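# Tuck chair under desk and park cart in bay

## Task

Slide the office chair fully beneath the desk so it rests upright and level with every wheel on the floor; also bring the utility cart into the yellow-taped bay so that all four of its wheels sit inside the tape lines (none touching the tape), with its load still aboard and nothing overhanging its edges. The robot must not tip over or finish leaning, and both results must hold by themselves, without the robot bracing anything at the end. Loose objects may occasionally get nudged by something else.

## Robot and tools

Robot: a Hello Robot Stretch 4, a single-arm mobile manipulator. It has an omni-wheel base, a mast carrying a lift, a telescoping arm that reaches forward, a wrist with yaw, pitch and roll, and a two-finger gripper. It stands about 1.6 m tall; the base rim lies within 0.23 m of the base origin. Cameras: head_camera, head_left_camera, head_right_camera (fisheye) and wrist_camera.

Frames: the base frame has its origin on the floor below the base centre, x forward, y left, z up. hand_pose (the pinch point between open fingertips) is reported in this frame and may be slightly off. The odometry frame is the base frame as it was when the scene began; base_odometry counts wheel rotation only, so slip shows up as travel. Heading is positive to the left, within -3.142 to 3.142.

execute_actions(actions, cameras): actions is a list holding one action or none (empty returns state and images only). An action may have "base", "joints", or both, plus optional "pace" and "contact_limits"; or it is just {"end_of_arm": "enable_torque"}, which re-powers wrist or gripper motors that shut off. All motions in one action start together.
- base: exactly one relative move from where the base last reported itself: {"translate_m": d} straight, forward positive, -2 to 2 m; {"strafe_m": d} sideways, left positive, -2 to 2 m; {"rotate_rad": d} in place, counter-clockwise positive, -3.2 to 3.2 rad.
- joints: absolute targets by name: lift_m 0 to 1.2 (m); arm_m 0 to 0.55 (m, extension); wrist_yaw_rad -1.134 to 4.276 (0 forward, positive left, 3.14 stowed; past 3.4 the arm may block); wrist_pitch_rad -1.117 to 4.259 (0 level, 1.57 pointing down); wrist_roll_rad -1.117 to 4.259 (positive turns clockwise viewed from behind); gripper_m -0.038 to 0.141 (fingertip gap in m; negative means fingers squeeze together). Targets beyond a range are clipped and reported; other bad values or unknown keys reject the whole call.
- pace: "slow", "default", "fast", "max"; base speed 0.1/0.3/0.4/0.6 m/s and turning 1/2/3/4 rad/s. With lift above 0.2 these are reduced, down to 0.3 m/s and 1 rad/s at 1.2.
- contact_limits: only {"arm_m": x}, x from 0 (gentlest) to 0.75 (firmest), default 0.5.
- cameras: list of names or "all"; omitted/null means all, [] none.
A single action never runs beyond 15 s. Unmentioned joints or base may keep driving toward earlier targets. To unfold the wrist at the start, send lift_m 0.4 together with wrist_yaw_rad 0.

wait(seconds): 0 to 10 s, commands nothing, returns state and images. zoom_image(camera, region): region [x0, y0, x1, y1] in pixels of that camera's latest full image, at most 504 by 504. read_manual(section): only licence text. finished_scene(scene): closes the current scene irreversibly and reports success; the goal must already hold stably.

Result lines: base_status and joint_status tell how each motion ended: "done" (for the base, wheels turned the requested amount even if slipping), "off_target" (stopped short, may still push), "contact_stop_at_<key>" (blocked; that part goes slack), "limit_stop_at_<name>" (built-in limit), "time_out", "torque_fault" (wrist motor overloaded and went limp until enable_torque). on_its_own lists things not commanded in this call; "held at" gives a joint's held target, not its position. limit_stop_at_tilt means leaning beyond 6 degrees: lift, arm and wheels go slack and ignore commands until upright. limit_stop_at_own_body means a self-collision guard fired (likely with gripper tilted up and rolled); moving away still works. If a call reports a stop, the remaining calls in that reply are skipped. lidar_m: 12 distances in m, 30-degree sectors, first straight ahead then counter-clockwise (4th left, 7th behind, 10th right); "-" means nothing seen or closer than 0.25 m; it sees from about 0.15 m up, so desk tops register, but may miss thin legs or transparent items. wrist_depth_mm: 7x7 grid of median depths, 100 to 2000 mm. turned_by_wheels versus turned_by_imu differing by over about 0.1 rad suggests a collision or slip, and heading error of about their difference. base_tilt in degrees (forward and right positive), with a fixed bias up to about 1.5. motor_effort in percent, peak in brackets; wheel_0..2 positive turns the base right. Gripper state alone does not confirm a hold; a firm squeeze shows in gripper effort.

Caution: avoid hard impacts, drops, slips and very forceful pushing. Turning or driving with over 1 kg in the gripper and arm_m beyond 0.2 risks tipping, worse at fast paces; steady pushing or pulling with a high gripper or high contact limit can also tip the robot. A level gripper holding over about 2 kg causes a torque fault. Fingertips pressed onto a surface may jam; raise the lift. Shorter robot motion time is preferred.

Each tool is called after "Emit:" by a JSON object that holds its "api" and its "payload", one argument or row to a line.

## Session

Emit:
{"api": "execute_actions", "payload": {
  "actions": []
}}

Scene clock: 0.00 s.
base_odometry: x=+0.000 y=+0.000 heading=+0.000 (m, m, rad; odometry frame)
turned_by_wheels: +0.000 (rad since the last result)
turned_by_imu: +0.000 (rad since the last result)
base_tilt: forward=+0.3 right=-1.1 (deg)
lidar_m: 1.07 1.80 2.47 1.37 1.37 1.37 0.98 0.80 0.81 1.08 0.92 0.93
base_status: not commanded
joint_positions: lift_m=+0.217 arm_m=+0.001 wrist_yaw_rad=+3.119 wrist_pitch_rad=-0.004 wrist_roll_rad=-0.005 gripper_m=+0.057
joint_status: not commanded
motor_effort: lift_m=+19 arm_m=+0 wrist_yaw_rad=+2 wrist_pitch_rad=-6 wrist_roll_rad=+0 gripper_m=-4 wheel_0=+0 wheel_1=+0 wheel_2=+0 (%)
hand_pose: x=-0.1148 y=+0.0941 z=+0.3968 quat_wxyz=(+0.012, +0.002, -0.002, +1.000) (m; base frame)
wrist_depth_mm: - 139 - - - - - / - 138 - - - - - / - 130 232 - - - - / 109 138 297 - - - - / 1430 1708 - - - - - / 1430 1576 196 1499 199 1366 1229 / 1078 960 991 139 960 917 917
pictures: head_camera, head_left_camera, head_right_camera, wrist_camera
camera_calibration (this result's frames):
wrist_camera: T_world_to_cam=[[0.0879659, 0.994777, -0.0517732, -0.0756479], [-0.0294985, -0.0493505, -0.998346, 0.457851], [-0.995687, 0.0893476, 0.0250033, 0.0947466], [0, 0, 0, 1]] pos_world=[0.114498, 0.0893826, 0.450808]
Images, in order (width x height): head_camera 420x560, head_left_camera 420x672, head_right_camera 420x672, wrist_camera 616x392.

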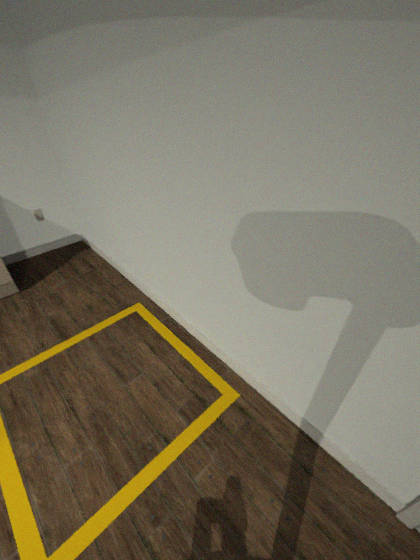

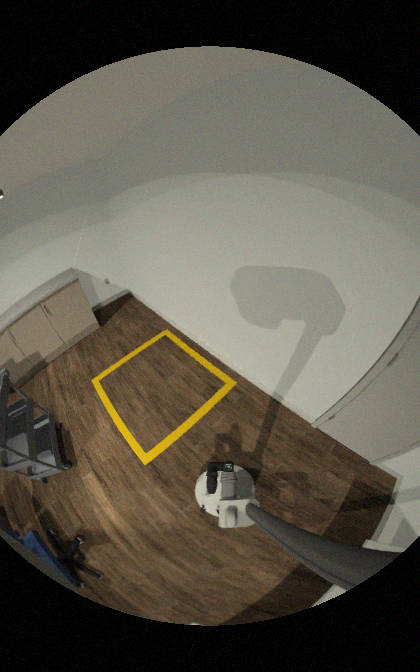

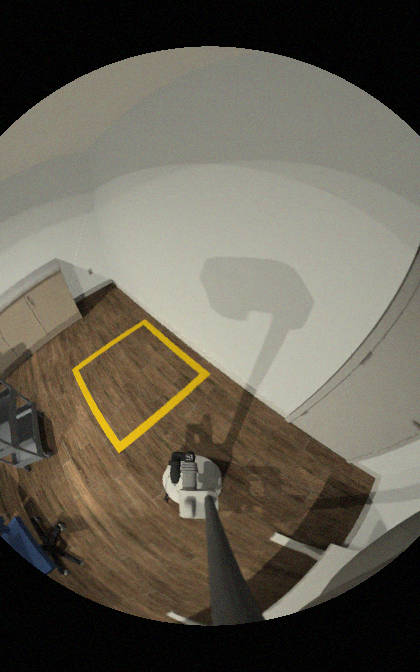

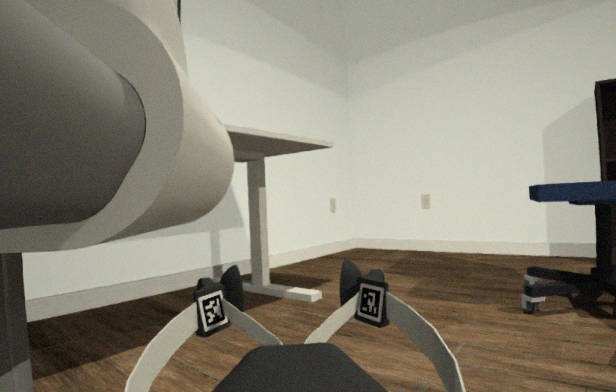

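Emit:
{"api": "execute_actions", "payload": {
  "actions": [
    {"base": {"rotate_rad": 2.05}, "joints": {"lift_m": 0.4, "wrist_yaw_rad": 0.0}}
  ]
}}

Scene clock: 2.73 s.
base_odometry: x=+0.000 y=+0.000 heading=+2.050 (m, m, rad; odometry frame)
turned_by_wheels: +2.050 (rad since the last result)
turned_by_imu: +2.006 (rad since the last result)
base_tilt: forward=+0.3 right=-1.3 (deg)
lidar_m: 1.40 1.37 0.99 0.79 0.78 1.10 0.92 0.92 1.04 1.67 2.48 1.37
base_status: done
joint_positions: lift_m=+0.400 arm_m=+0.001 wrist_yaw_rad=+0.000 wrist_pitch_rad=-0.004 wrist_roll_rad=-0.005 gripper_m=+0.057
joint_status: all done
motor_effort: lift_m=+23(24) arm_m=+0(0) wrist_yaw_rad=-1(8) wrist_pitch_rad=-6(6) wrist_roll_rad=+0(0) gripper_m=-4(3) wheel_0=-2(12) wheel_1=-2(7) wheel_2=-1(6) (%)
hand_pose: x=+0.4602 y=-0.0873 z=+0.5790 quat_wxyz=(+1.000, -0.002, -0.002, +0.000) (m; base frame)
wrist_depth_mm: - - - - - - - / - - - - - 1336 - / - - 1618 - - 1118 1182 / - - - - - - - / - - 1537 - - 1576 - / - - 196 - 199 1430 1182 / 1464 1308 1281 139 1336 1160 1229
pictures: head_camera, head_left_camera, head_right_camera, wrist_camera
camera_calibration (this result's frames):
wrist_camera: T_world_to_cam=[[-0.0644864, -0.996575, -0.0517707, -0.0400541], [0.0282956, 0.0500318, -0.998347, 0.629803], [0.997517, -0.0658446, 0.0249723, -0.251862], [0, 0, 0, 1]] pos_world=[0.230833, -0.0880109, 0.632978]
Images, in order (width x height): head_camera 420x560, head_left_camera 420x672, head_right_camera 420x672, wrist_camera 616x392.

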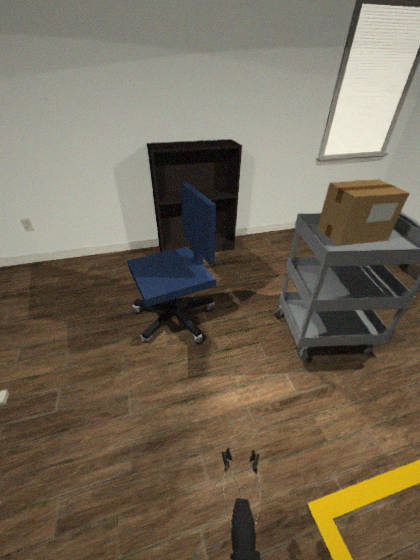

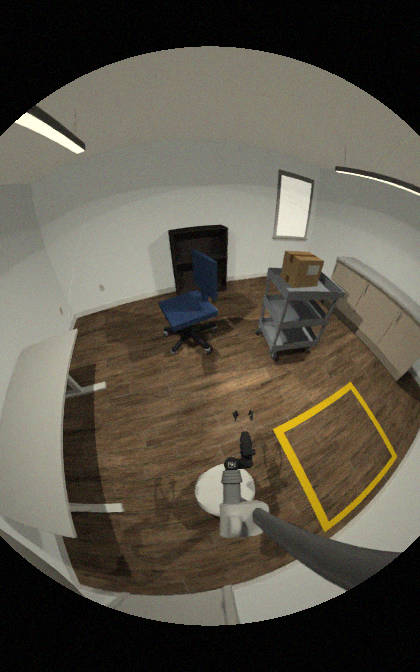

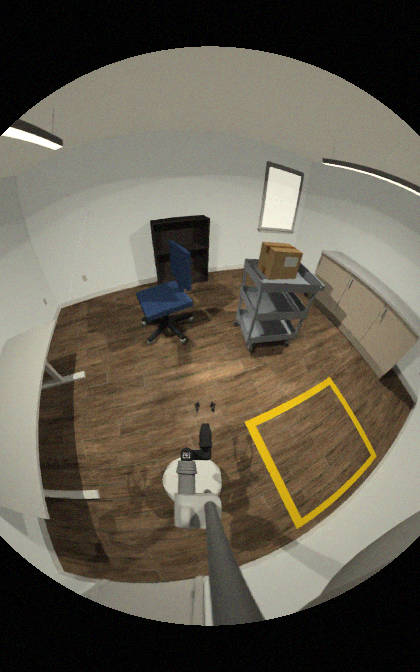

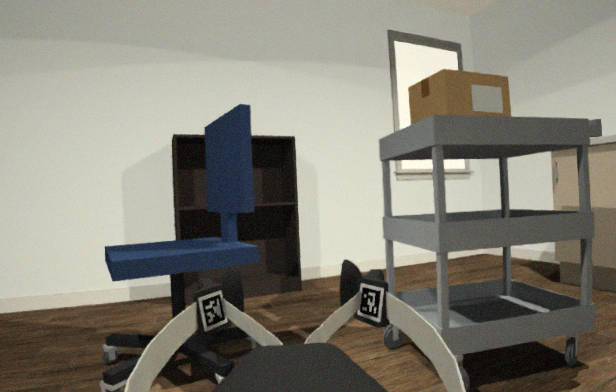

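Emit:
{"api": "zoom_image", "payload": {
  "camera": "head_camera",
  "region": [100, 160, 420, 380]
}}

Emit:
{"api": "zoom_image", "payload": {
  "camera": "head_left_camera",
  "region": [0, 300, 240, 560]
}}

Region (100, 160, 420, 380) of head_camera's 420x560 image, scaled by 1.575, with more detail than that image has; it fills the top 346 rows of this view, and the rest is white.

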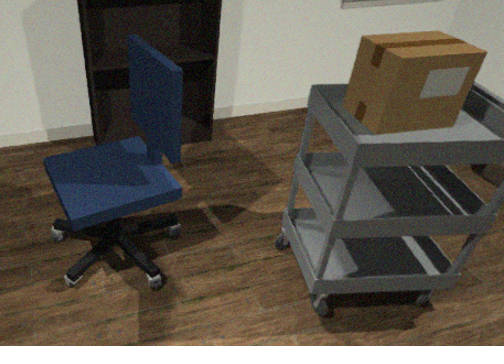

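Region (0, 300, 240, 560) of head_left_camera's 420x672 image, scaled by 1.938, with more detail than that image has; it fills the left 465 columns of this view, and the rest is white.

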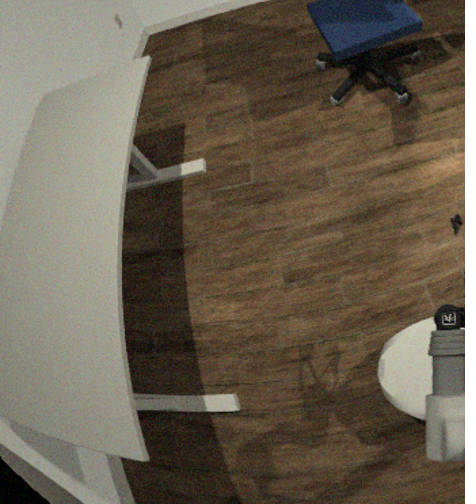

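Emit:
{"api": "execute_actions", "payload": {
  "actions": [
    {"base": {"translate_m": 1.11}, "joints": {"lift_m": 0.155, "wrist_yaw_rad": -0.95, "gripper_m": 0.1}, "pace": "fast"}
  ],
  "cameras": []
}}

Emit:
{"api": "execute_actions", "payload": {
  "actions": [
    {"base": {"rotate_rad": -1.044}, "joints": {"wrist_yaw_rad": 0.0}}
  ]
}}

Scene clock: 13.97 s.
base_odometry: x=-0.512 y=+0.985 heading=+2.050 (m, m, rad; odometry frame)
turned_by_wheels: +0.000 (rad since the last result)
turned_by_imu: -0.007 (rad since the last result)
base_tilt: forward=+0.4 right=-1.3 (deg)
lidar_m: 0.39 0.32 0.40 1.20 1.18 1.33 1.97 1.98 2.20 0.76 0.55 0.67
base_status: done
joint_positions: lift_m=+0.155 arm_m=+0.001 wrist_yaw_rad=-0.950 wrist_pitch_rad=-0.004 wrist_roll_rad=-0.005 gripper_m=+0.100
joint_status: all done
motor_effort: lift_m=+14(21) arm_m=+0(0) wrist_yaw_rad=+0(7) wrist_pitch_rad=-6(5) wrist_roll_rad=+0(0) gripper_m=-1(2) wheel_0=+1(5) wheel_1=+1(8) wheel_2=+2(16) (%)
hand_pose: x=+0.2684 y=-0.2855 z=+0.3346 quat_wxyz=(+0.889, -0.003, -0.001, -0.457) (m; base frame)
wrist_depth_mm: 1808 - - 831 854 - - / 1808 - - 496 418 394 - / 1808 - 539 488 433 554 1708 / 1808 - - - 1921 1808 1756 / 1756 - - - 1921 1808 1756 / 1336 1205 215 788 202 820 1118 / 917 854 544 140 421 384 798
pictures: none
No camera images: the call's "cameras" was empty. Leave "cameras" out to get every camera's image.

Scene clock: 15.70 s.
base_odometry: x=-0.512 y=+0.985 heading=+1.006 (m, m, rad; odometry frame)
turned_by_wheels: -1.044 (rad since the last result)
turned_by_imu: -1.022 (rad since the last result)
base_tilt: forward=+0.3 right=-1.4 (deg)
lidar_m: 0.54 0.68 0.40 0.31 0.39 1.19 1.20 1.35 1.99 1.97 2.21 0.75
base_status: done
joint_positions: lift_m=+0.155 arm_m=+0.001 wrist_yaw_rad=+0.000 wrist_pitch_rad=-0.004 wrist_roll_rad=-0.005 gripper_m=+0.100
joint_status: all done
motor_effort: lift_m=+14(14) arm_m=+0(0) wrist_yaw_rad=+1(7) wrist_pitch_rad=-6(5) wrist_roll_rad=-1(0) gripper_m=-2(1) wheel_0=+2(4) wheel_1=+2(7) wheel_2=+2(8) (%)
hand_pose: x=+0.4601 y=-0.0875 z=+0.3347 quat_wxyz=(+1.000, -0.002, -0.002, +0.000) (m; base frame)
wrist_depth_mm: - - 741 324 - - - / 469 379 343 319 1863 - - / 436 394 375 329 831 1808 1708 / - - - 1808 1808 1808 1808 / - - - 931 1921 1808 1756 / 530 647 214 715 202 1160 1098 / 430 397 559 140 759 778 788
pictures: head_camera, head_left_camera, head_right_camera, wrist_camera
camera_calibration (this result's frames):
wrist_camera: T_world_to_cam=[[-0.065358, -0.996518, -0.0517729, -0.0525522], [0.0283782, 0.0500066, -0.998346, 0.385873], [0.997458, -0.0667191, 0.0250111, -0.245767], [0, 0, 0, 1]] pos_world=[0.230757, -0.0880627, 0.38866]
Images, in order (width x height): head_camera 420x560, head_left_camera 420x672, head_right_camera 420x672, wrist_camera 616x392.

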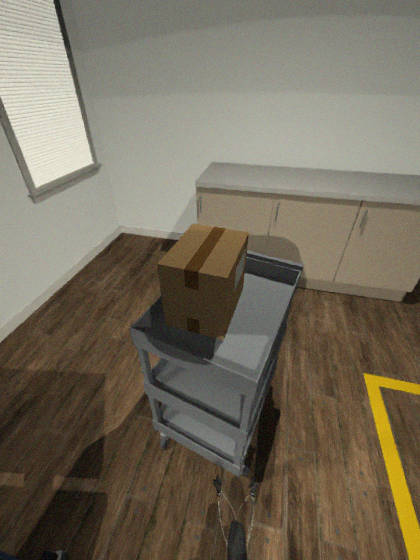

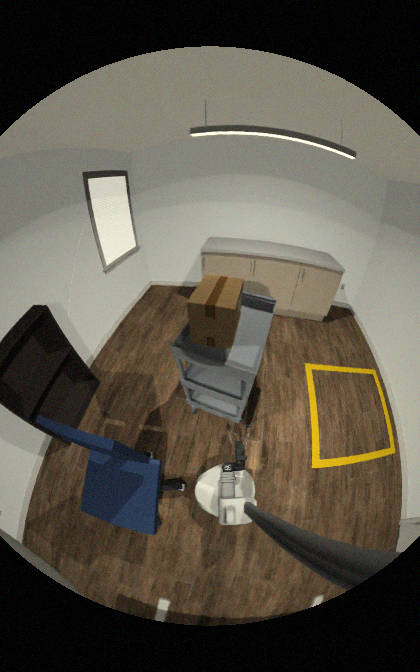

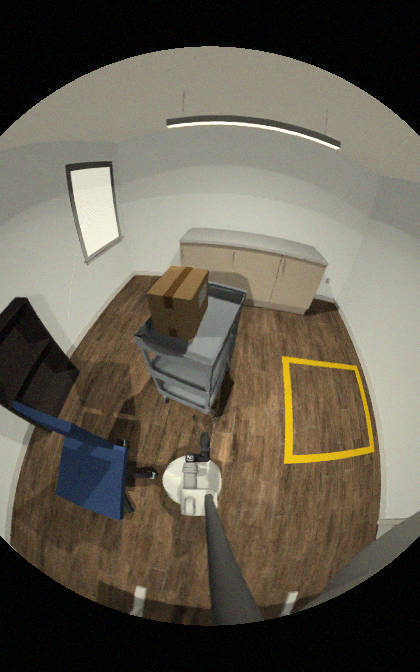

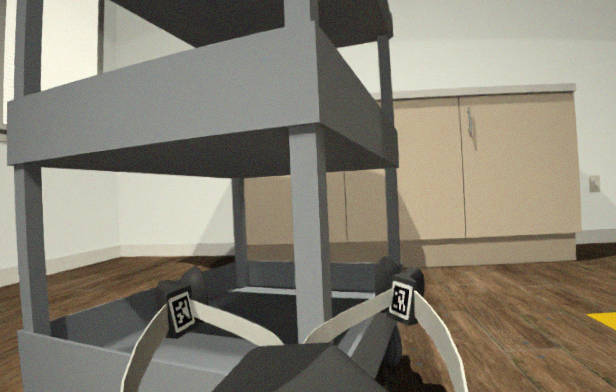

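Emit:
{"api": "execute_actions", "payload": {
  "actions": [
    {"base": {"strafe_m": -0.02}, "joints": {"arm_m": 0.118, "gripper_m": 0.08}}
  ],
  "cameras": ["wrist_camera"]
}}

Scene clock: 17.20 s.
base_odometry: x=-0.495 y=+0.974 heading=+1.006 (m, m, rad; odometry frame)
turned_by_wheels: +0.000 (rad since the last result)
turned_by_imu: -0.001 (rad since the last result)
base_tilt: forward=+0.3 right=-1.3 (deg)
lidar_m: 0.53 0.68 0.41 0.34 0.41 1.21 1.20 1.34 1.96 1.95 2.19 0.86
base_status: done
joint_positions: lift_m=+0.155 arm_m=+0.116 wrist_yaw_rad=+0.000 wrist_pitch_rad=-0.004 wrist_roll_rad=-0.005 gripper_m=+0.080
joint_status: all done
motor_effort: lift_m=+14(14) arm_m=+9(10) wrist_yaw_rad=+0(2) wrist_pitch_rad=-6(5) wrist_roll_rad=+1(1) gripper_m=-3(3) wheel_0=-1(10) wheel_1=+0(8) wheel_2=+0(1) (%)
hand_pose: x=+0.5757 y=-0.0874 z=+0.3347 quat_wxyz=(+1.000, -0.002, -0.002, +0.000) (m; base frame)
wrist_depth_mm: 260 233 208 206 - - - / 260 233 214 205 741 1661 1661 / 322 347 364 216 715 1708 1618 / - - 1808 211 1708 1708 1661 / - - 1921 207 1708 1708 1661 / 1336 654 206 204 199 1160 1098 / 484 517 559 138 535 778 768
pictures: wrist_camera
camera_calibration (this result's frames):
wrist_camera: T_world_to_cam=[[-0.0649046, -0.996547, -0.0517765, -0.0451248], [0.0284113, 0.0500195, -0.998344, 0.382582], [0.997487, -0.0662681, 0.0250667, -0.361117], [0, 0, 0, 1]] pos_world=[0.346411, -0.088036, 0.388664]
Images, in order (width x height): wrist_camera 616x392.

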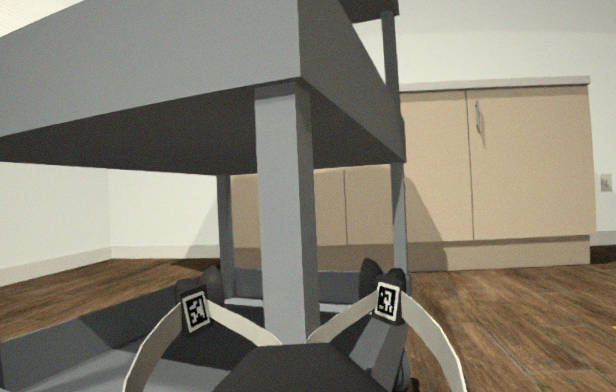

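Emit:
{"api": "execute_actions", "payload": {
  "actions": [
    {"joints": {"gripper_m": 0.0}}
  ],
  "cameras": []
}}

Emit:
{"api": "execute_actions", "payload": {
  "actions": [
    {"base": {"strafe_m": -0.8}}
  ],
  "cameras": ["head_camera", "wrist_camera", "head_right_camera"]
}}

Scene clock: 18.93 s.
base_odometry: x=-0.495 y=+0.974 heading=+1.007 (m, m, rad; odometry frame)
turned_by_wheels: +0.000 (rad since the last result)
turned_by_imu: -0.001 (rad since the last result)
base_tilt: forward=+0.3 right=-1.3 (deg)
lidar_m: 0.52 0.65 0.41 0.34 0.42 1.20 1.19 1.35 1.97 1.96 2.17 0.85
base_status: not commanded
joint_positions: lift_m=+0.155 arm_m=+0.117 wrist_yaw_rad=+0.001 wrist_pitch_rad=-0.003 wrist_roll_rad=-0.005 gripper_m=+0.001
joint_status: all done
motor_effort: lift_m=+15(14) arm_m=+6(9) wrist_yaw_rad=-3(9) wrist_pitch_rad=-7(7) wrist_roll_rad=+0(0) gripper_m=-18(15) wheel_0=-1(1) wheel_1=+0(0) wheel_2=+2(3) (%)
hand_pose: x=+0.5764 y=-0.0871 z=+0.3345 quat_wxyz=(+1.000, -0.002, -0.002, +0.001) (m; base frame)
wrist_depth_mm: 247 220 197 195 - - - / 247 224 203 205 723 1661 1661 / 322 347 366 205 723 1618 1661 / - - 1808 200 1756 1661 1618 / - - 1863 197 1708 1708 1661 / 1336 668 189 194 187 1138 1118 / 480 484 521 171 535 759 778
pictures: none
No camera images: the call's "cameras" was empty. Leave "cameras" out to get every camera's image.

Scene clock: 22.93 s.
base_odometry: x=+0.182 y=+0.547 heading=+1.007 (m, m, rad; odometry frame)
turned_by_wheels: +0.000 (rad since the last result)
turned_by_imu: +0.006 (rad since the last result)
base_tilt: forward=+0.4 right=-1.3 (deg)
lidar_m: 0.29 0.25 0.30 1.12 1.67 1.36 1.33 1.39 1.17 1.17 1.31 1.96
base_status: done
joint_positions: lift_m=+0.155 arm_m=+0.117 wrist_yaw_rad=+0.002 wrist_pitch_rad=-0.004 wrist_roll_rad=-0.005 gripper_m=+0.000
joint_status: not commanded
motor_effort: lift_m=+15(14) arm_m=+6(6) wrist_yaw_rad=-7(45) wrist_pitch_rad=-6(7) wrist_roll_rad=+0(0) gripper_m=-9(20) wheel_0=+1(14) wheel_1=+0(9) wheel_2=+0(9) (%)
hand_pose: x=+0.5765 y=-0.0867 z=+0.3347 quat_wxyz=(+1.000, -0.002, -0.002, +0.001) (m; base frame)
wrist_depth_mm: 127 130 140 179 - - - / 176 186 193 187 1576 - 1921 / 322 1756 1708 186 1576 - 1983 / - 1756 1661 184 1618 - - / - 1756 1708 181 1618 - 1808 / 1336 1336 185 179 1098 1160 1118 / 842 788 842 141 788 778 788
pictures: head_camera, head_right_camera, wrist_camera
camera_calibration (this result's frames):
wrist_camera: T_world_to_cam=[[-0.0625149, -0.9967, -0.0517697, -0.0457763], [0.0282348, 0.0500842, -0.998346, 0.382616], [0.997645, -0.0638732, 0.0250107, -0.361736], [0, 0, 0, 1]] pos_world=[0.34722, -0.0878935, 0.38866]
Images, in order (width x height): head_camera 420x560, head_right_camera 420x672, wrist_camera 616x392.

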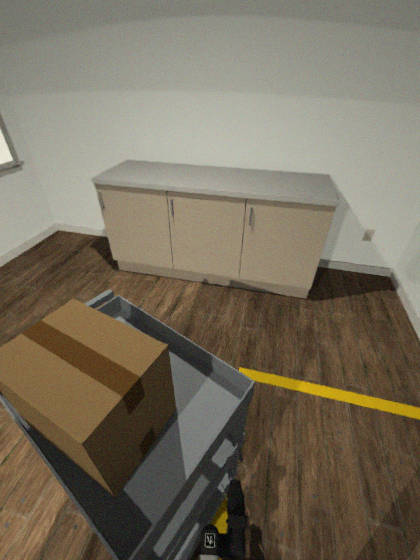

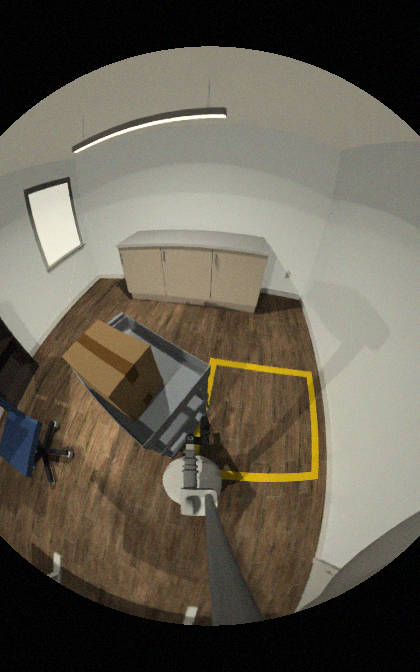

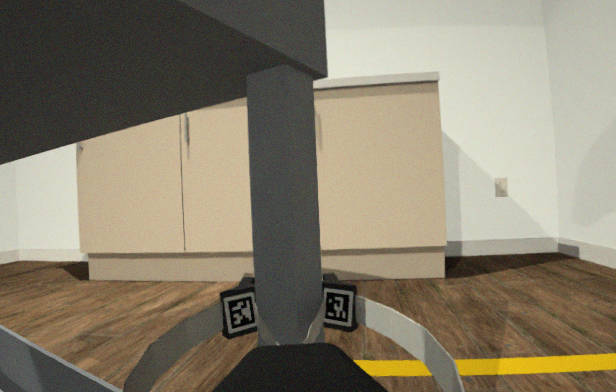

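Emit:
{"api": "execute_actions", "payload": {
  "actions": [
    {"base": {"translate_m": -0.1}, "joints": {"arm_m": 0.215}, "pace": "slow"}
  ],
  "cameras": []
}}

Emit:
{"api": "execute_actions", "payload": {
  "actions": [
    {"base": {"strafe_m": -0.6}}
  ],
  "cameras": ["head_camera", "wrist_camera", "head_right_camera", "head_left_camera"]
}}

Scene clock: 26.23 s.
base_odometry: x=+0.128 y=+0.463 heading=+1.007 (m, m, rad; odometry frame)
turned_by_wheels: +0.000 (rad since the last result)
turned_by_imu: -0.001 (rad since the last result)
base_tilt: forward=+0.3 right=-1.2 (deg)
lidar_m: 0.35 0.28 0.72 1.14 1.51 1.25 1.22 1.36 1.16 1.14 1.30 2.06
base_status: done
joint_positions: lift_m=+0.155 arm_m=+0.214 wrist_yaw_rad=+0.003 wrist_pitch_rad=-0.004 wrist_roll_rad=-0.005 gripper_m=+0.000
joint_status: all done
motor_effort: lift_m=+14(15) arm_m=+8(8) wrist_yaw_rad=-10(11) wrist_pitch_rad=-5(5) wrist_roll_rad=+0(1) gripper_m=-10(11) wheel_0=-2(1) wheel_1=-3(5) wheel_2=+4(6) (%)
hand_pose: x=+0.6733 y=-0.0864 z=+0.3347 quat_wxyz=(+1.000, -0.002, -0.002, +0.002) (m; base frame)
wrist_depth_mm: 127 130 140 178 - - - / 175 186 192 186 1576 - 1921 / 322 1756 1708 185 1576 - 1983 / - 1756 1756 183 1576 - - / - 1756 1708 181 1618 - 1756 / 1336 1308 186 179 1098 1160 1098 / 424 820 842 141 809 778 788
pictures: none
No camera images: the call's "cameras" was empty. Leave "cameras" out to get every camera's image.

Scene clock: 29.57 s.
base_odometry: x=+0.636 y=+0.143 heading=+1.007 (m, m, rad; odometry frame)
turned_by_wheels: +0.000 (rad since the last result)
turned_by_imu: +0.004 (rad since the last result)
base_tilt: forward=+0.4 right=-1.2 (deg)
lidar_m: 0.25 0.25 0.44 1.71 1.65 1.38 1.21 0.68 0.56 0.54 0.64 1.04
base_status: done
joint_positions: lift_m=+0.155 arm_m=+0.214 wrist_yaw_rad=+0.000 wrist_pitch_rad=-0.005 wrist_roll_rad=-0.005 gripper_m=+0.000
joint_status: not commanded
motor_effort: lift_m=+16(16) arm_m=+4(8) wrist_yaw_rad=+0(55) wrist_pitch_rad=-3(5) wrist_roll_rad=+0(1) gripper_m=-11(16) wheel_0=-1(24) wheel_1=-1(9) wheel_2=+1(7) (%)
hand_pose: x=+0.6736 y=-0.0873 z=+0.3348 quat_wxyz=(+1.000, -0.002, -0.002, +0.000) (m; base frame)
wrist_depth_mm: 128 131 137 165 - 1576 991 / 178 188 195 183 - 1618 1008 / 1661 1618 1576 179 - 1661 991 / 1708 1618 1576 177 - 1756 1008 / 1708 1661 1618 178 - 1708 1025 / 1308 1336 189 176 1025 1138 991 / 891 809 842 142 798 778 778
pictures: head_camera, head_left_camera, head_right_camera, wrist_camera
camera_calibration (this result's frames):
wrist_camera: T_world_to_cam=[[-0.0646671, -0.996562, -0.0517993, -0.0388648], [0.029151, 0.0499992, -0.998324, 0.379389], [0.997481, -0.0660687, 0.0258175, -0.458954], [0, 0, 0, 1]] pos_world=[0.444225, -0.0880228, 0.388589]
Images, in order (width x height): head_camera 420x560, head_left_camera 420x672, head_right_camera 420x672, wrist_camera 616x392.

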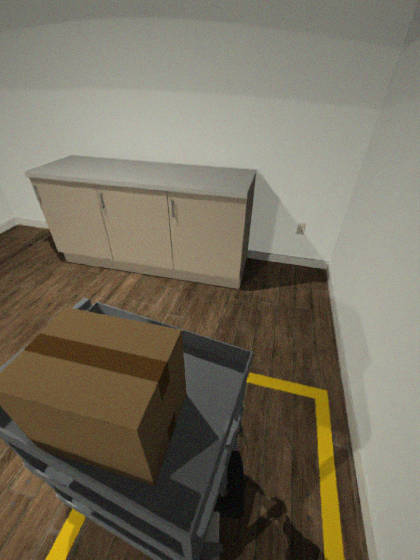

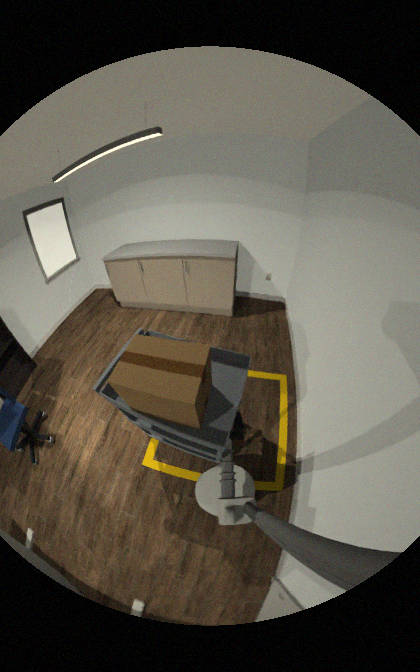

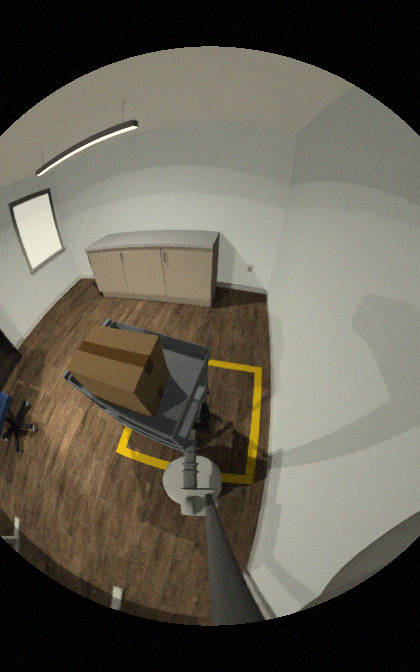

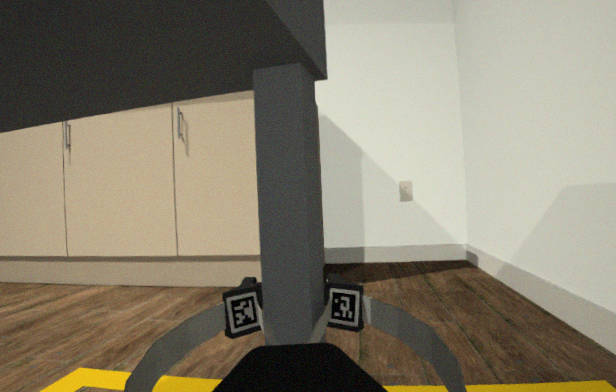

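Emit:
{"api": "execute_actions", "payload": {
  "actions": [
    {"base": {"strafe_m": -0.245}, "pace": "slow"}
  ],
  "cameras": ["head_camera", "wrist_camera", "head_right_camera", "head_left_camera"]
}}

Scene clock: 33.70 s.
base_odometry: x=+0.843 y=+0.012 heading=+1.007 (m, m, rad; odometry frame)
turned_by_wheels: +0.000 (rad since the last result)
turned_by_imu: +0.000 (rad since the last result)
base_tilt: forward=+0.4 right=-1.1 (deg)
lidar_m: 0.26 0.25 0.44 1.98 1.74 1.50 0.76 0.40 0.31 0.31 0.37 0.60
base_status: done
joint_positions: lift_m=+0.155 arm_m=+0.214 wrist_yaw_rad=+0.003 wrist_pitch_rad=-0.005 wrist_roll_rad=-0.005 gripper_m=+0.000
joint_status: not commanded
motor_effort: lift_m=+16(16) arm_m=+5(5) wrist_yaw_rad=-8(29) wrist_pitch_rad=-4(3) wrist_roll_rad=+0(0) gripper_m=-8(11) wheel_0=+6(15) wheel_1=-2(5) wheel_2=+2(6) (%)
hand_pose: x=+0.6738 y=-0.0865 z=+0.3347 quat_wxyz=(+1.000, -0.002, -0.002, +0.002) (m; base frame)
wrist_depth_mm: 128 131 137 171 - 917 597 / 178 189 195 187 - 960 597 / 1618 1576 1537 183 - 991 615 / 1661 1618 1537 180 - 1008 627 / 1708 1618 1576 175 - 1025 627 / 1336 1308 186 174 1078 976 627 / 891 820 842 144 759 768 627
pictures: head_camera, head_left_camera, head_right_camera, wrist_camera
camera_calibration (this result's frames):
wrist_camera: T_world_to_cam=[[-0.0619238, -0.996736, -0.051793, -0.0399232], [0.0289176, 0.0500791, -0.998327, 0.37948], [0.997662, -0.0633179, 0.0257221, -0.458992], [0, 0, 0, 1]] pos_world=[0.444473, -0.0878593, 0.388583]
Images, in order (width x height): head_camera 420x560, head_left_camera 420x672, head_right_camera 420x672, wrist_camera 616x392.

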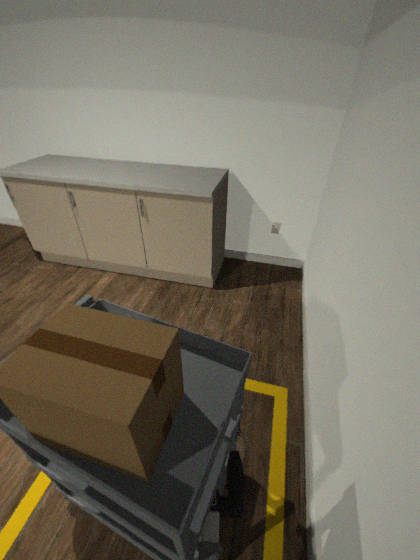

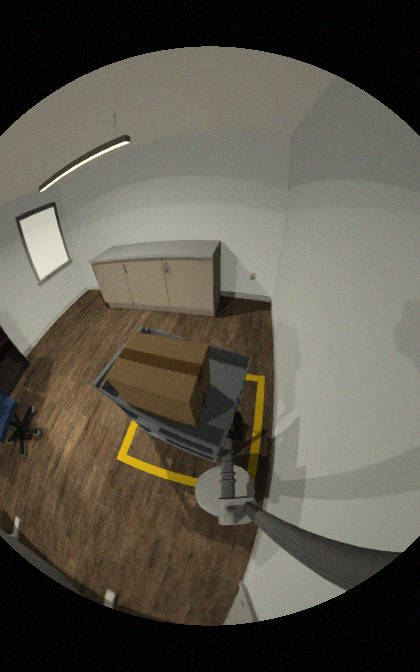

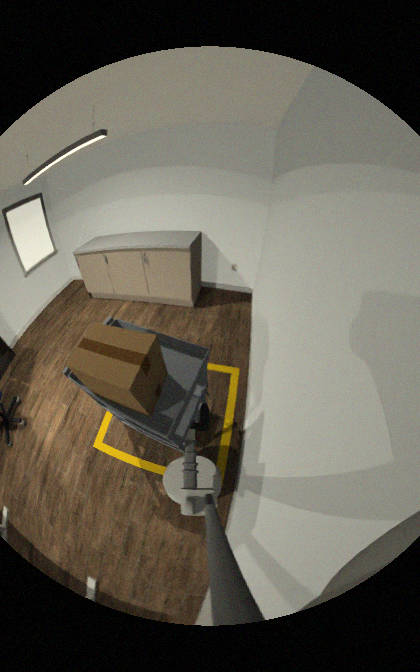

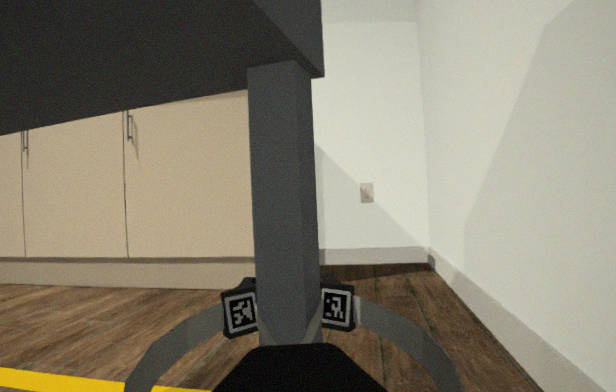

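Emit:
{"api": "execute_actions", "payload": {
  "actions": [
    {"base": {"strafe_m": -0.015}, "joints": {"gripper_m": 0.11}, "pace": "default"}
  ],
  "cameras": []
}}

Emit:
{"api": "execute_actions", "payload": {
  "actions": [
    {"base": {"translate_m": -0.28}, "joints": {"arm_m": 0.0}}
  ],
  "cameras": ["head_camera", "head_left_camera"]
}}

Scene clock: 37.87 s.
base_odometry: x=+0.855 y=+0.004 heading=+1.007 (m, m, rad; odometry frame)
turned_by_wheels: +0.000 (rad since the last result)
turned_by_imu: -0.001 (rad since the last result)
base_tilt: forward=+0.3 right=-1.3 (deg)
lidar_m: 0.25 0.25 0.45 2.02 1.73 1.50 0.70 0.38 0.29 0.30 0.36 0.58
base_status: done
joint_positions: lift_m=+0.155 arm_m=+0.214 wrist_yaw_rad=+0.000 wrist_pitch_rad=-0.004 wrist_roll_rad=-0.005 gripper_m=+0.110
joint_status: all done
motor_effort: lift_m=+16(16) arm_m=+4(4) wrist_yaw_rad=-1(21) wrist_pitch_rad=-4(5) wrist_roll_rad=+1(1) gripper_m=+0(10) wheel_0=+3(14) wheel_1=+0(8) wheel_2=+1(2) (%)
hand_pose: x=+0.6736 y=-0.0873 z=+0.3346 quat_wxyz=(+1.000, -0.002, -0.002, +0.000) (m; base frame)
wrist_depth_mm: 129 132 138 185 - 878 564 / 178 189 181 - - 904 564 / 1618 1576 1537 - - 931 580 / 1661 1576 1499 - - 960 591 / 1661 1576 1537 189 1983 976 597 / 1336 1205 199 172 205 931 597 / 904 842 904 135 842 741 585
pictures: none
No camera images: the call's "cameras" was empty. Leave "cameras" out to get every camera's image.

Scene clock: 40.27 s.
base_odometry: x=+0.706 y=-0.233 heading=+1.007 (m, m, rad; odometry frame)
turned_by_wheels: +0.000 (rad since the last result)
turned_by_imu: +0.000 (rad since the last result)
base_tilt: forward=+0.4 right=-1.1 (deg)
lidar_m: 0.49 0.54 2.12 2.06 1.38 1.26 0.57 0.31 0.25 0.25 0.29 0.47
base_status: done
joint_positions: lift_m=+0.155 arm_m=+0.002 wrist_yaw_rad=+0.000 wrist_pitch_rad=-0.004 wrist_roll_rad=-0.005 gripper_m=+0.110
joint_status: all done
motor_effort: lift_m=+16(16) arm_m=-9(10) wrist_yaw_rad=+0(2) wrist_pitch_rad=-6(6) wrist_roll_rad=+1(0) gripper_m=-1(1) wheel_0=+0(6) wheel_1=-2(6) wheel_2=+0(8) (%)
hand_pose: x=+0.4617 y=-0.0874 z=+0.3345 quat_wxyz=(+1.000, -0.002, -0.002, +0.000) (m; base frame)
wrist_depth_mm: 264 314 - - - 603 394 / 263 300 466 - - 621 399 / 268 329 466 - - 647 397 / 615 - - - - 661 407 / - - - - 1808 668 410 / 741 272 508 707 206 676 413 / 517 274 436 135 842 580 424
pictures: head_camera, head_left_camera
Images, in order (width x height): head_camera 420x560, head_left_camera 420x672.

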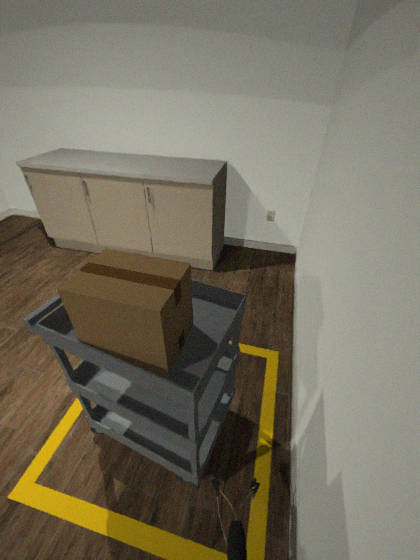

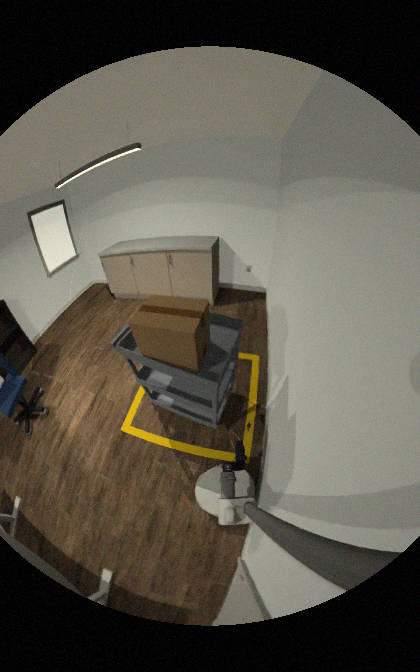

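Emit:
{"api": "execute_actions", "payload": {
  "actions": []
}}

Scene clock: 40.80 s.
base_odometry: x=+0.706 y=-0.233 heading=+1.007 (m, m, rad; odometry frame)
turned_by_wheels: +0.000 (rad since the last result)
turned_by_imu: +0.000 (rad since the last result)
base_tilt: forward=+0.5 right=-1.1 (deg)
lidar_m: 0.49 0.54 2.14 2.07 1.36 1.25 0.57 0.32 0.25 0.25 0.28 0.47
base_status: done
joint_positions: lift_m=+0.155 arm_m=+0.002 wrist_yaw_rad=+0.000 wrist_pitch_rad=-0.004 wrist_roll_rad=-0.005 gripper_m=+0.110
joint_status: all done
motor_effort: lift_m=+16(16) arm_m=-9(10) wrist_yaw_rad=+1(2) wrist_pitch_rad=-6(6) wrist_roll_rad=+0(0) gripper_m=+1(1) wheel_0=+0(6) wheel_1=-2(6) wheel_2=+0(8) (%)
hand_pose: x=+0.4617 y=-0.0874 z=+0.3345 quat_wxyz=(+1.000, -0.002, -0.002, +0.000) (m; base frame)
wrist_depth_mm: 264 315 - - - 603 394 / 263 300 466 - - 627 397 / 268 330 462 - - 647 399 / 621 - - - - 661 407 / - - - - 1863 683 410 / 732 271 512 699 205 683 410 / 512 273 436 135 854 585 424
pictures: head_camera, head_left_camera, head_right_camera, wrist_camera
camera_calibration (this result's frames):
wrist_camera: T_world_to_cam=[[-0.0650592, -0.996539, -0.0517442, -0.0525147], [0.0283172, 0.0499895, -0.998348, 0.385717], [0.99748, -0.066417, 0.0249669, -0.247357], [0, 0, 0, 1]] pos_world=[0.232395, -0.0880434, 0.388539]
Images, in order (width x height): head_camera 420x560, head_left_camera 420x672, head_right_camera 420x672, wrist_camera 616x392.

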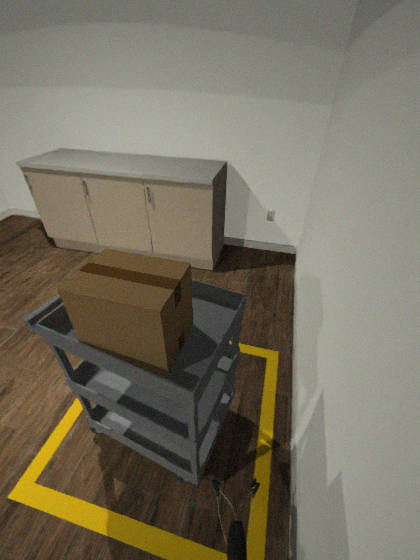

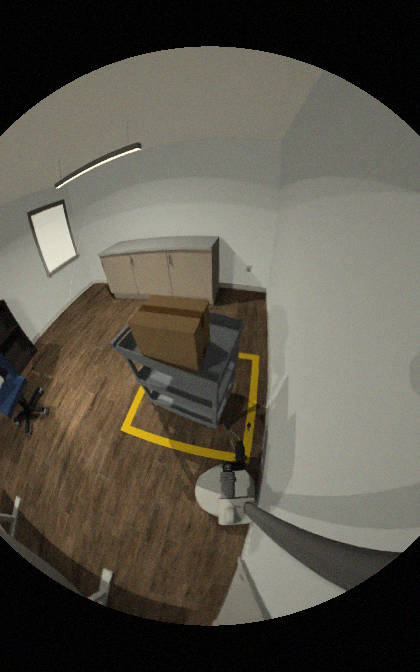

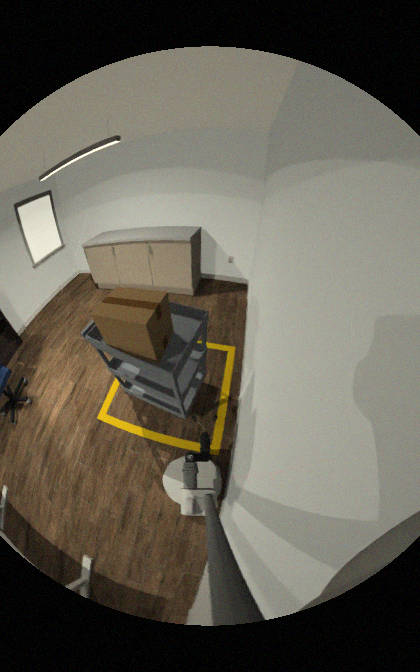

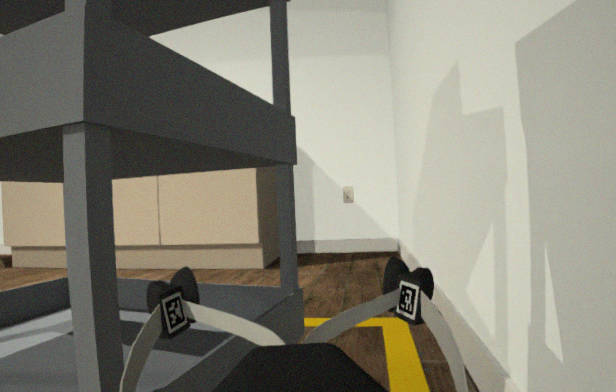

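Emit:
{"api": "zoom_image", "payload": {
  "camera": "head_camera",
  "region": [0, 240, 320, 560]
}}

Region (0, 240, 320, 560) of head_camera's 420x560 image, scaled by 1.575, with more detail than that image has.

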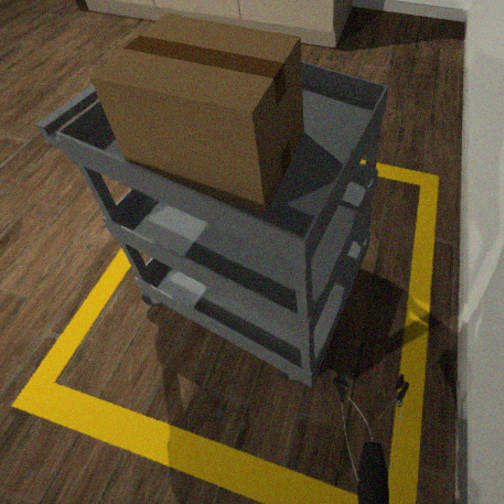

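Emit:
{"api": "execute_actions", "payload": {
  "actions": [
    {"base": {"rotate_rad": 1.157}, "joints": {"wrist_pitch_rad": -0.9}}
  ],
  "cameras": ["head_camera", "head_left_camera"]
}}

Scene clock: 45.13 s.
base_odometry: x=+0.706 y=-0.233 heading=+2.164 (m, m, rad; odometry frame)
turned_by_wheels: +1.157 (rad since the last result)
turned_by_imu: +1.131 (rad since the last result)
base_tilt: forward=+0.3 right=-1.1 (deg)
lidar_m: 2.06 2.06 1.29 1.25 0.46 0.28 0.25 0.25 0.31 0.56 0.50 0.60
base_status: done
joint_positions: lift_m=+0.155 arm_m=+0.002 wrist_yaw_rad=+0.000 wrist_pitch_rad=-0.898 wrist_roll_rad=-0.005 gripper_m=+0.110
joint_status: all done
motor_effort: lift_m=+16(16) arm_m=-9(9) wrist_yaw_rad=-1(0) wrist_pitch_rad=-4(7) wrist_roll_rad=+1(1) gripper_m=+0(1) wheel_0=-2(6) wheel_1=-1(8) wheel_2=+0(6) (%)
hand_pose: x=+0.3529 y=-0.0874 z=+0.5591 quat_wxyz=(+0.901, -0.002, -0.434, -0.001) (m; base frame)
wrist_depth_mm: 1808 1863 1863 1863 1921 1921 436 / 1983 1983 - - - - 427 / - - - - - 668 445 / - - - - - 597 488 / - - - - - 597 569 / - - - - 205 676 683 / - - - 135 - - -
pictures: head_camera, head_left_camera
Images, in order (width x height): head_camera 420x560, head_left_camera 420x672.

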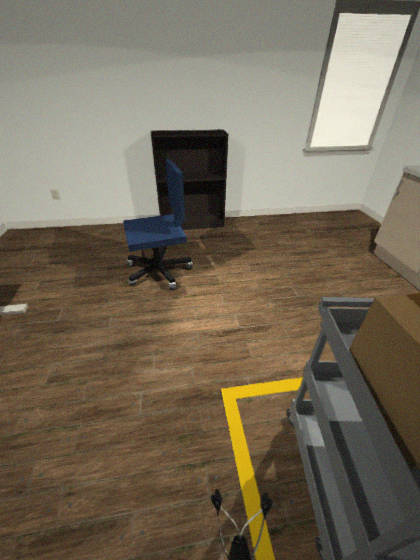

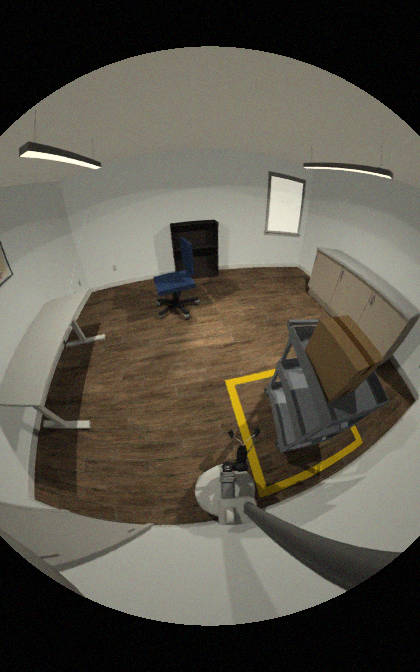

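Emit:
{"api": "zoom_image", "payload": {
  "camera": "head_camera",
  "region": [100, 150, 240, 300]
}}

Emit:
{"api": "zoom_image", "payload": {
  "camera": "head_camera",
  "region": [180, 280, 420, 560]
}}

Region (100, 150, 240, 300) of head_camera's 420x560 image, scaled by 3.360, with more detail than that image has; it fills the left 470 columns of this view, and the rest is white.

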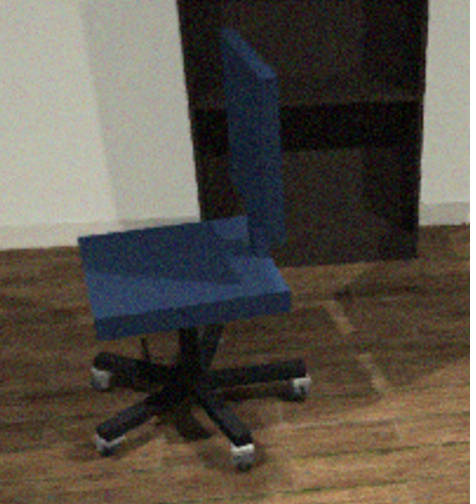

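Region (180, 280, 420, 560) of head_camera's 420x560 image, scaled by 1.800, with more detail than that image has; it fills the left 432 columns of this view, and the rest is white.

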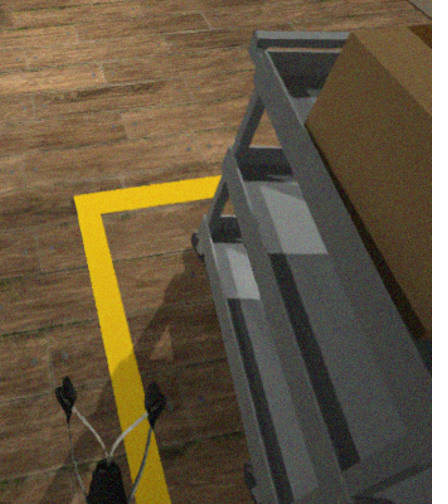

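Emit:
{"api": "execute_actions", "payload": {
  "actions": [
    {"base": {"translate_m": 1.84}, "joints": {"wrist_pitch_rad": 0.0, "lift_m": 0.085, "gripper_m": 0.12}, "pace": "max"}
  ],
  "cameras": ["head_camera", "head_left_camera"]
}}

Scene clock: 50.97 s.
base_odometry: x=-0.323 y=+1.293 heading=+2.164 (m, m, rad; odometry frame)
turned_by_wheels: +0.000 (rad since the last result)
turned_by_imu: -0.009 (rad since the last result)
base_tilt: forward=+0.4 right=-1.2 (deg)
lidar_m: 1.39 0.45 0.40 0.63 1.56 1.83 2.06 1.00 2.00 1.75 1.75 1.93
base_status: done
joint_positions: lift_m=+0.085 arm_m=+0.002 wrist_yaw_rad=+0.000 wrist_pitch_rad=+0.002 wrist_roll_rad=-0.005 gripper_m=+0.120
joint_status: all done
motor_effort: lift_m=+15(14) arm_m=-9(9) wrist_yaw_rad=+0(2) wrist_pitch_rad=-5(7) wrist_roll_rad=+1(0) gripper_m=-2(0) wheel_0=+0(9) wheel_1=+0(9) wheel_2=+0(17) (%)
hand_pose: x=+0.4616 y=-0.0875 z=+0.2629 quat_wxyz=(+1.000, -0.002, +0.001, +0.000) (m; base frame)
wrist_depth_mm: 1255 1336 1397 1618 1708 1808 1983 / 1255 1336 1430 1618 1708 1808 1983 / 1255 1308 1397 1576 1661 1863 1983 / 1281 1336 1430 1537 1708 1808 1921 / 1229 1308 1397 1537 1661 1708 1618 / 1008 878 946 1025 209 917 878 / 741 683 732 138 683 627 640
pictures: head_camera, head_left_camera
Images, in order (width x height): head_camera 420x560, head_left_camera 420x672.

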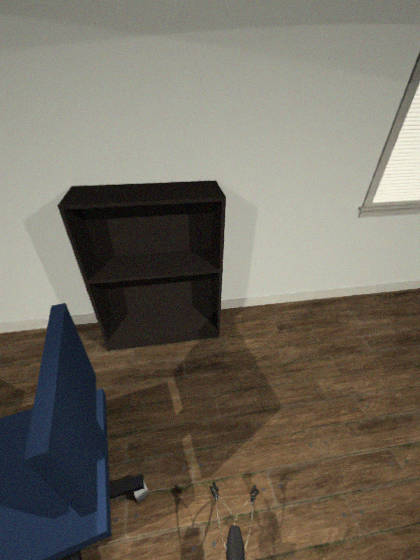

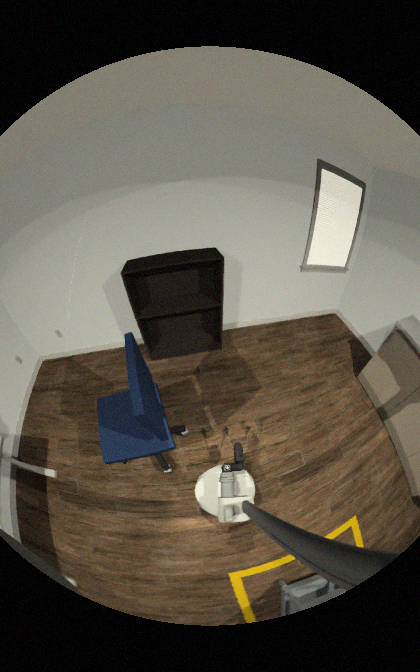

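Emit:
{"api": "zoom_image", "payload": {
  "camera": "head_left_camera",
  "region": [60, 320, 280, 540]
}}

Region (60, 320, 280, 540) of head_left_camera's 420x672 image, scaled by 2.291, with more detail than that image has.

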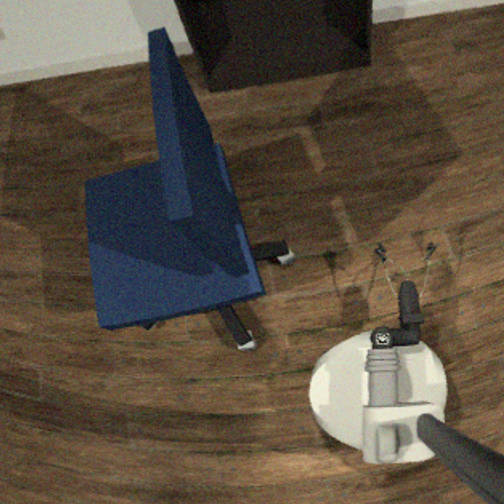

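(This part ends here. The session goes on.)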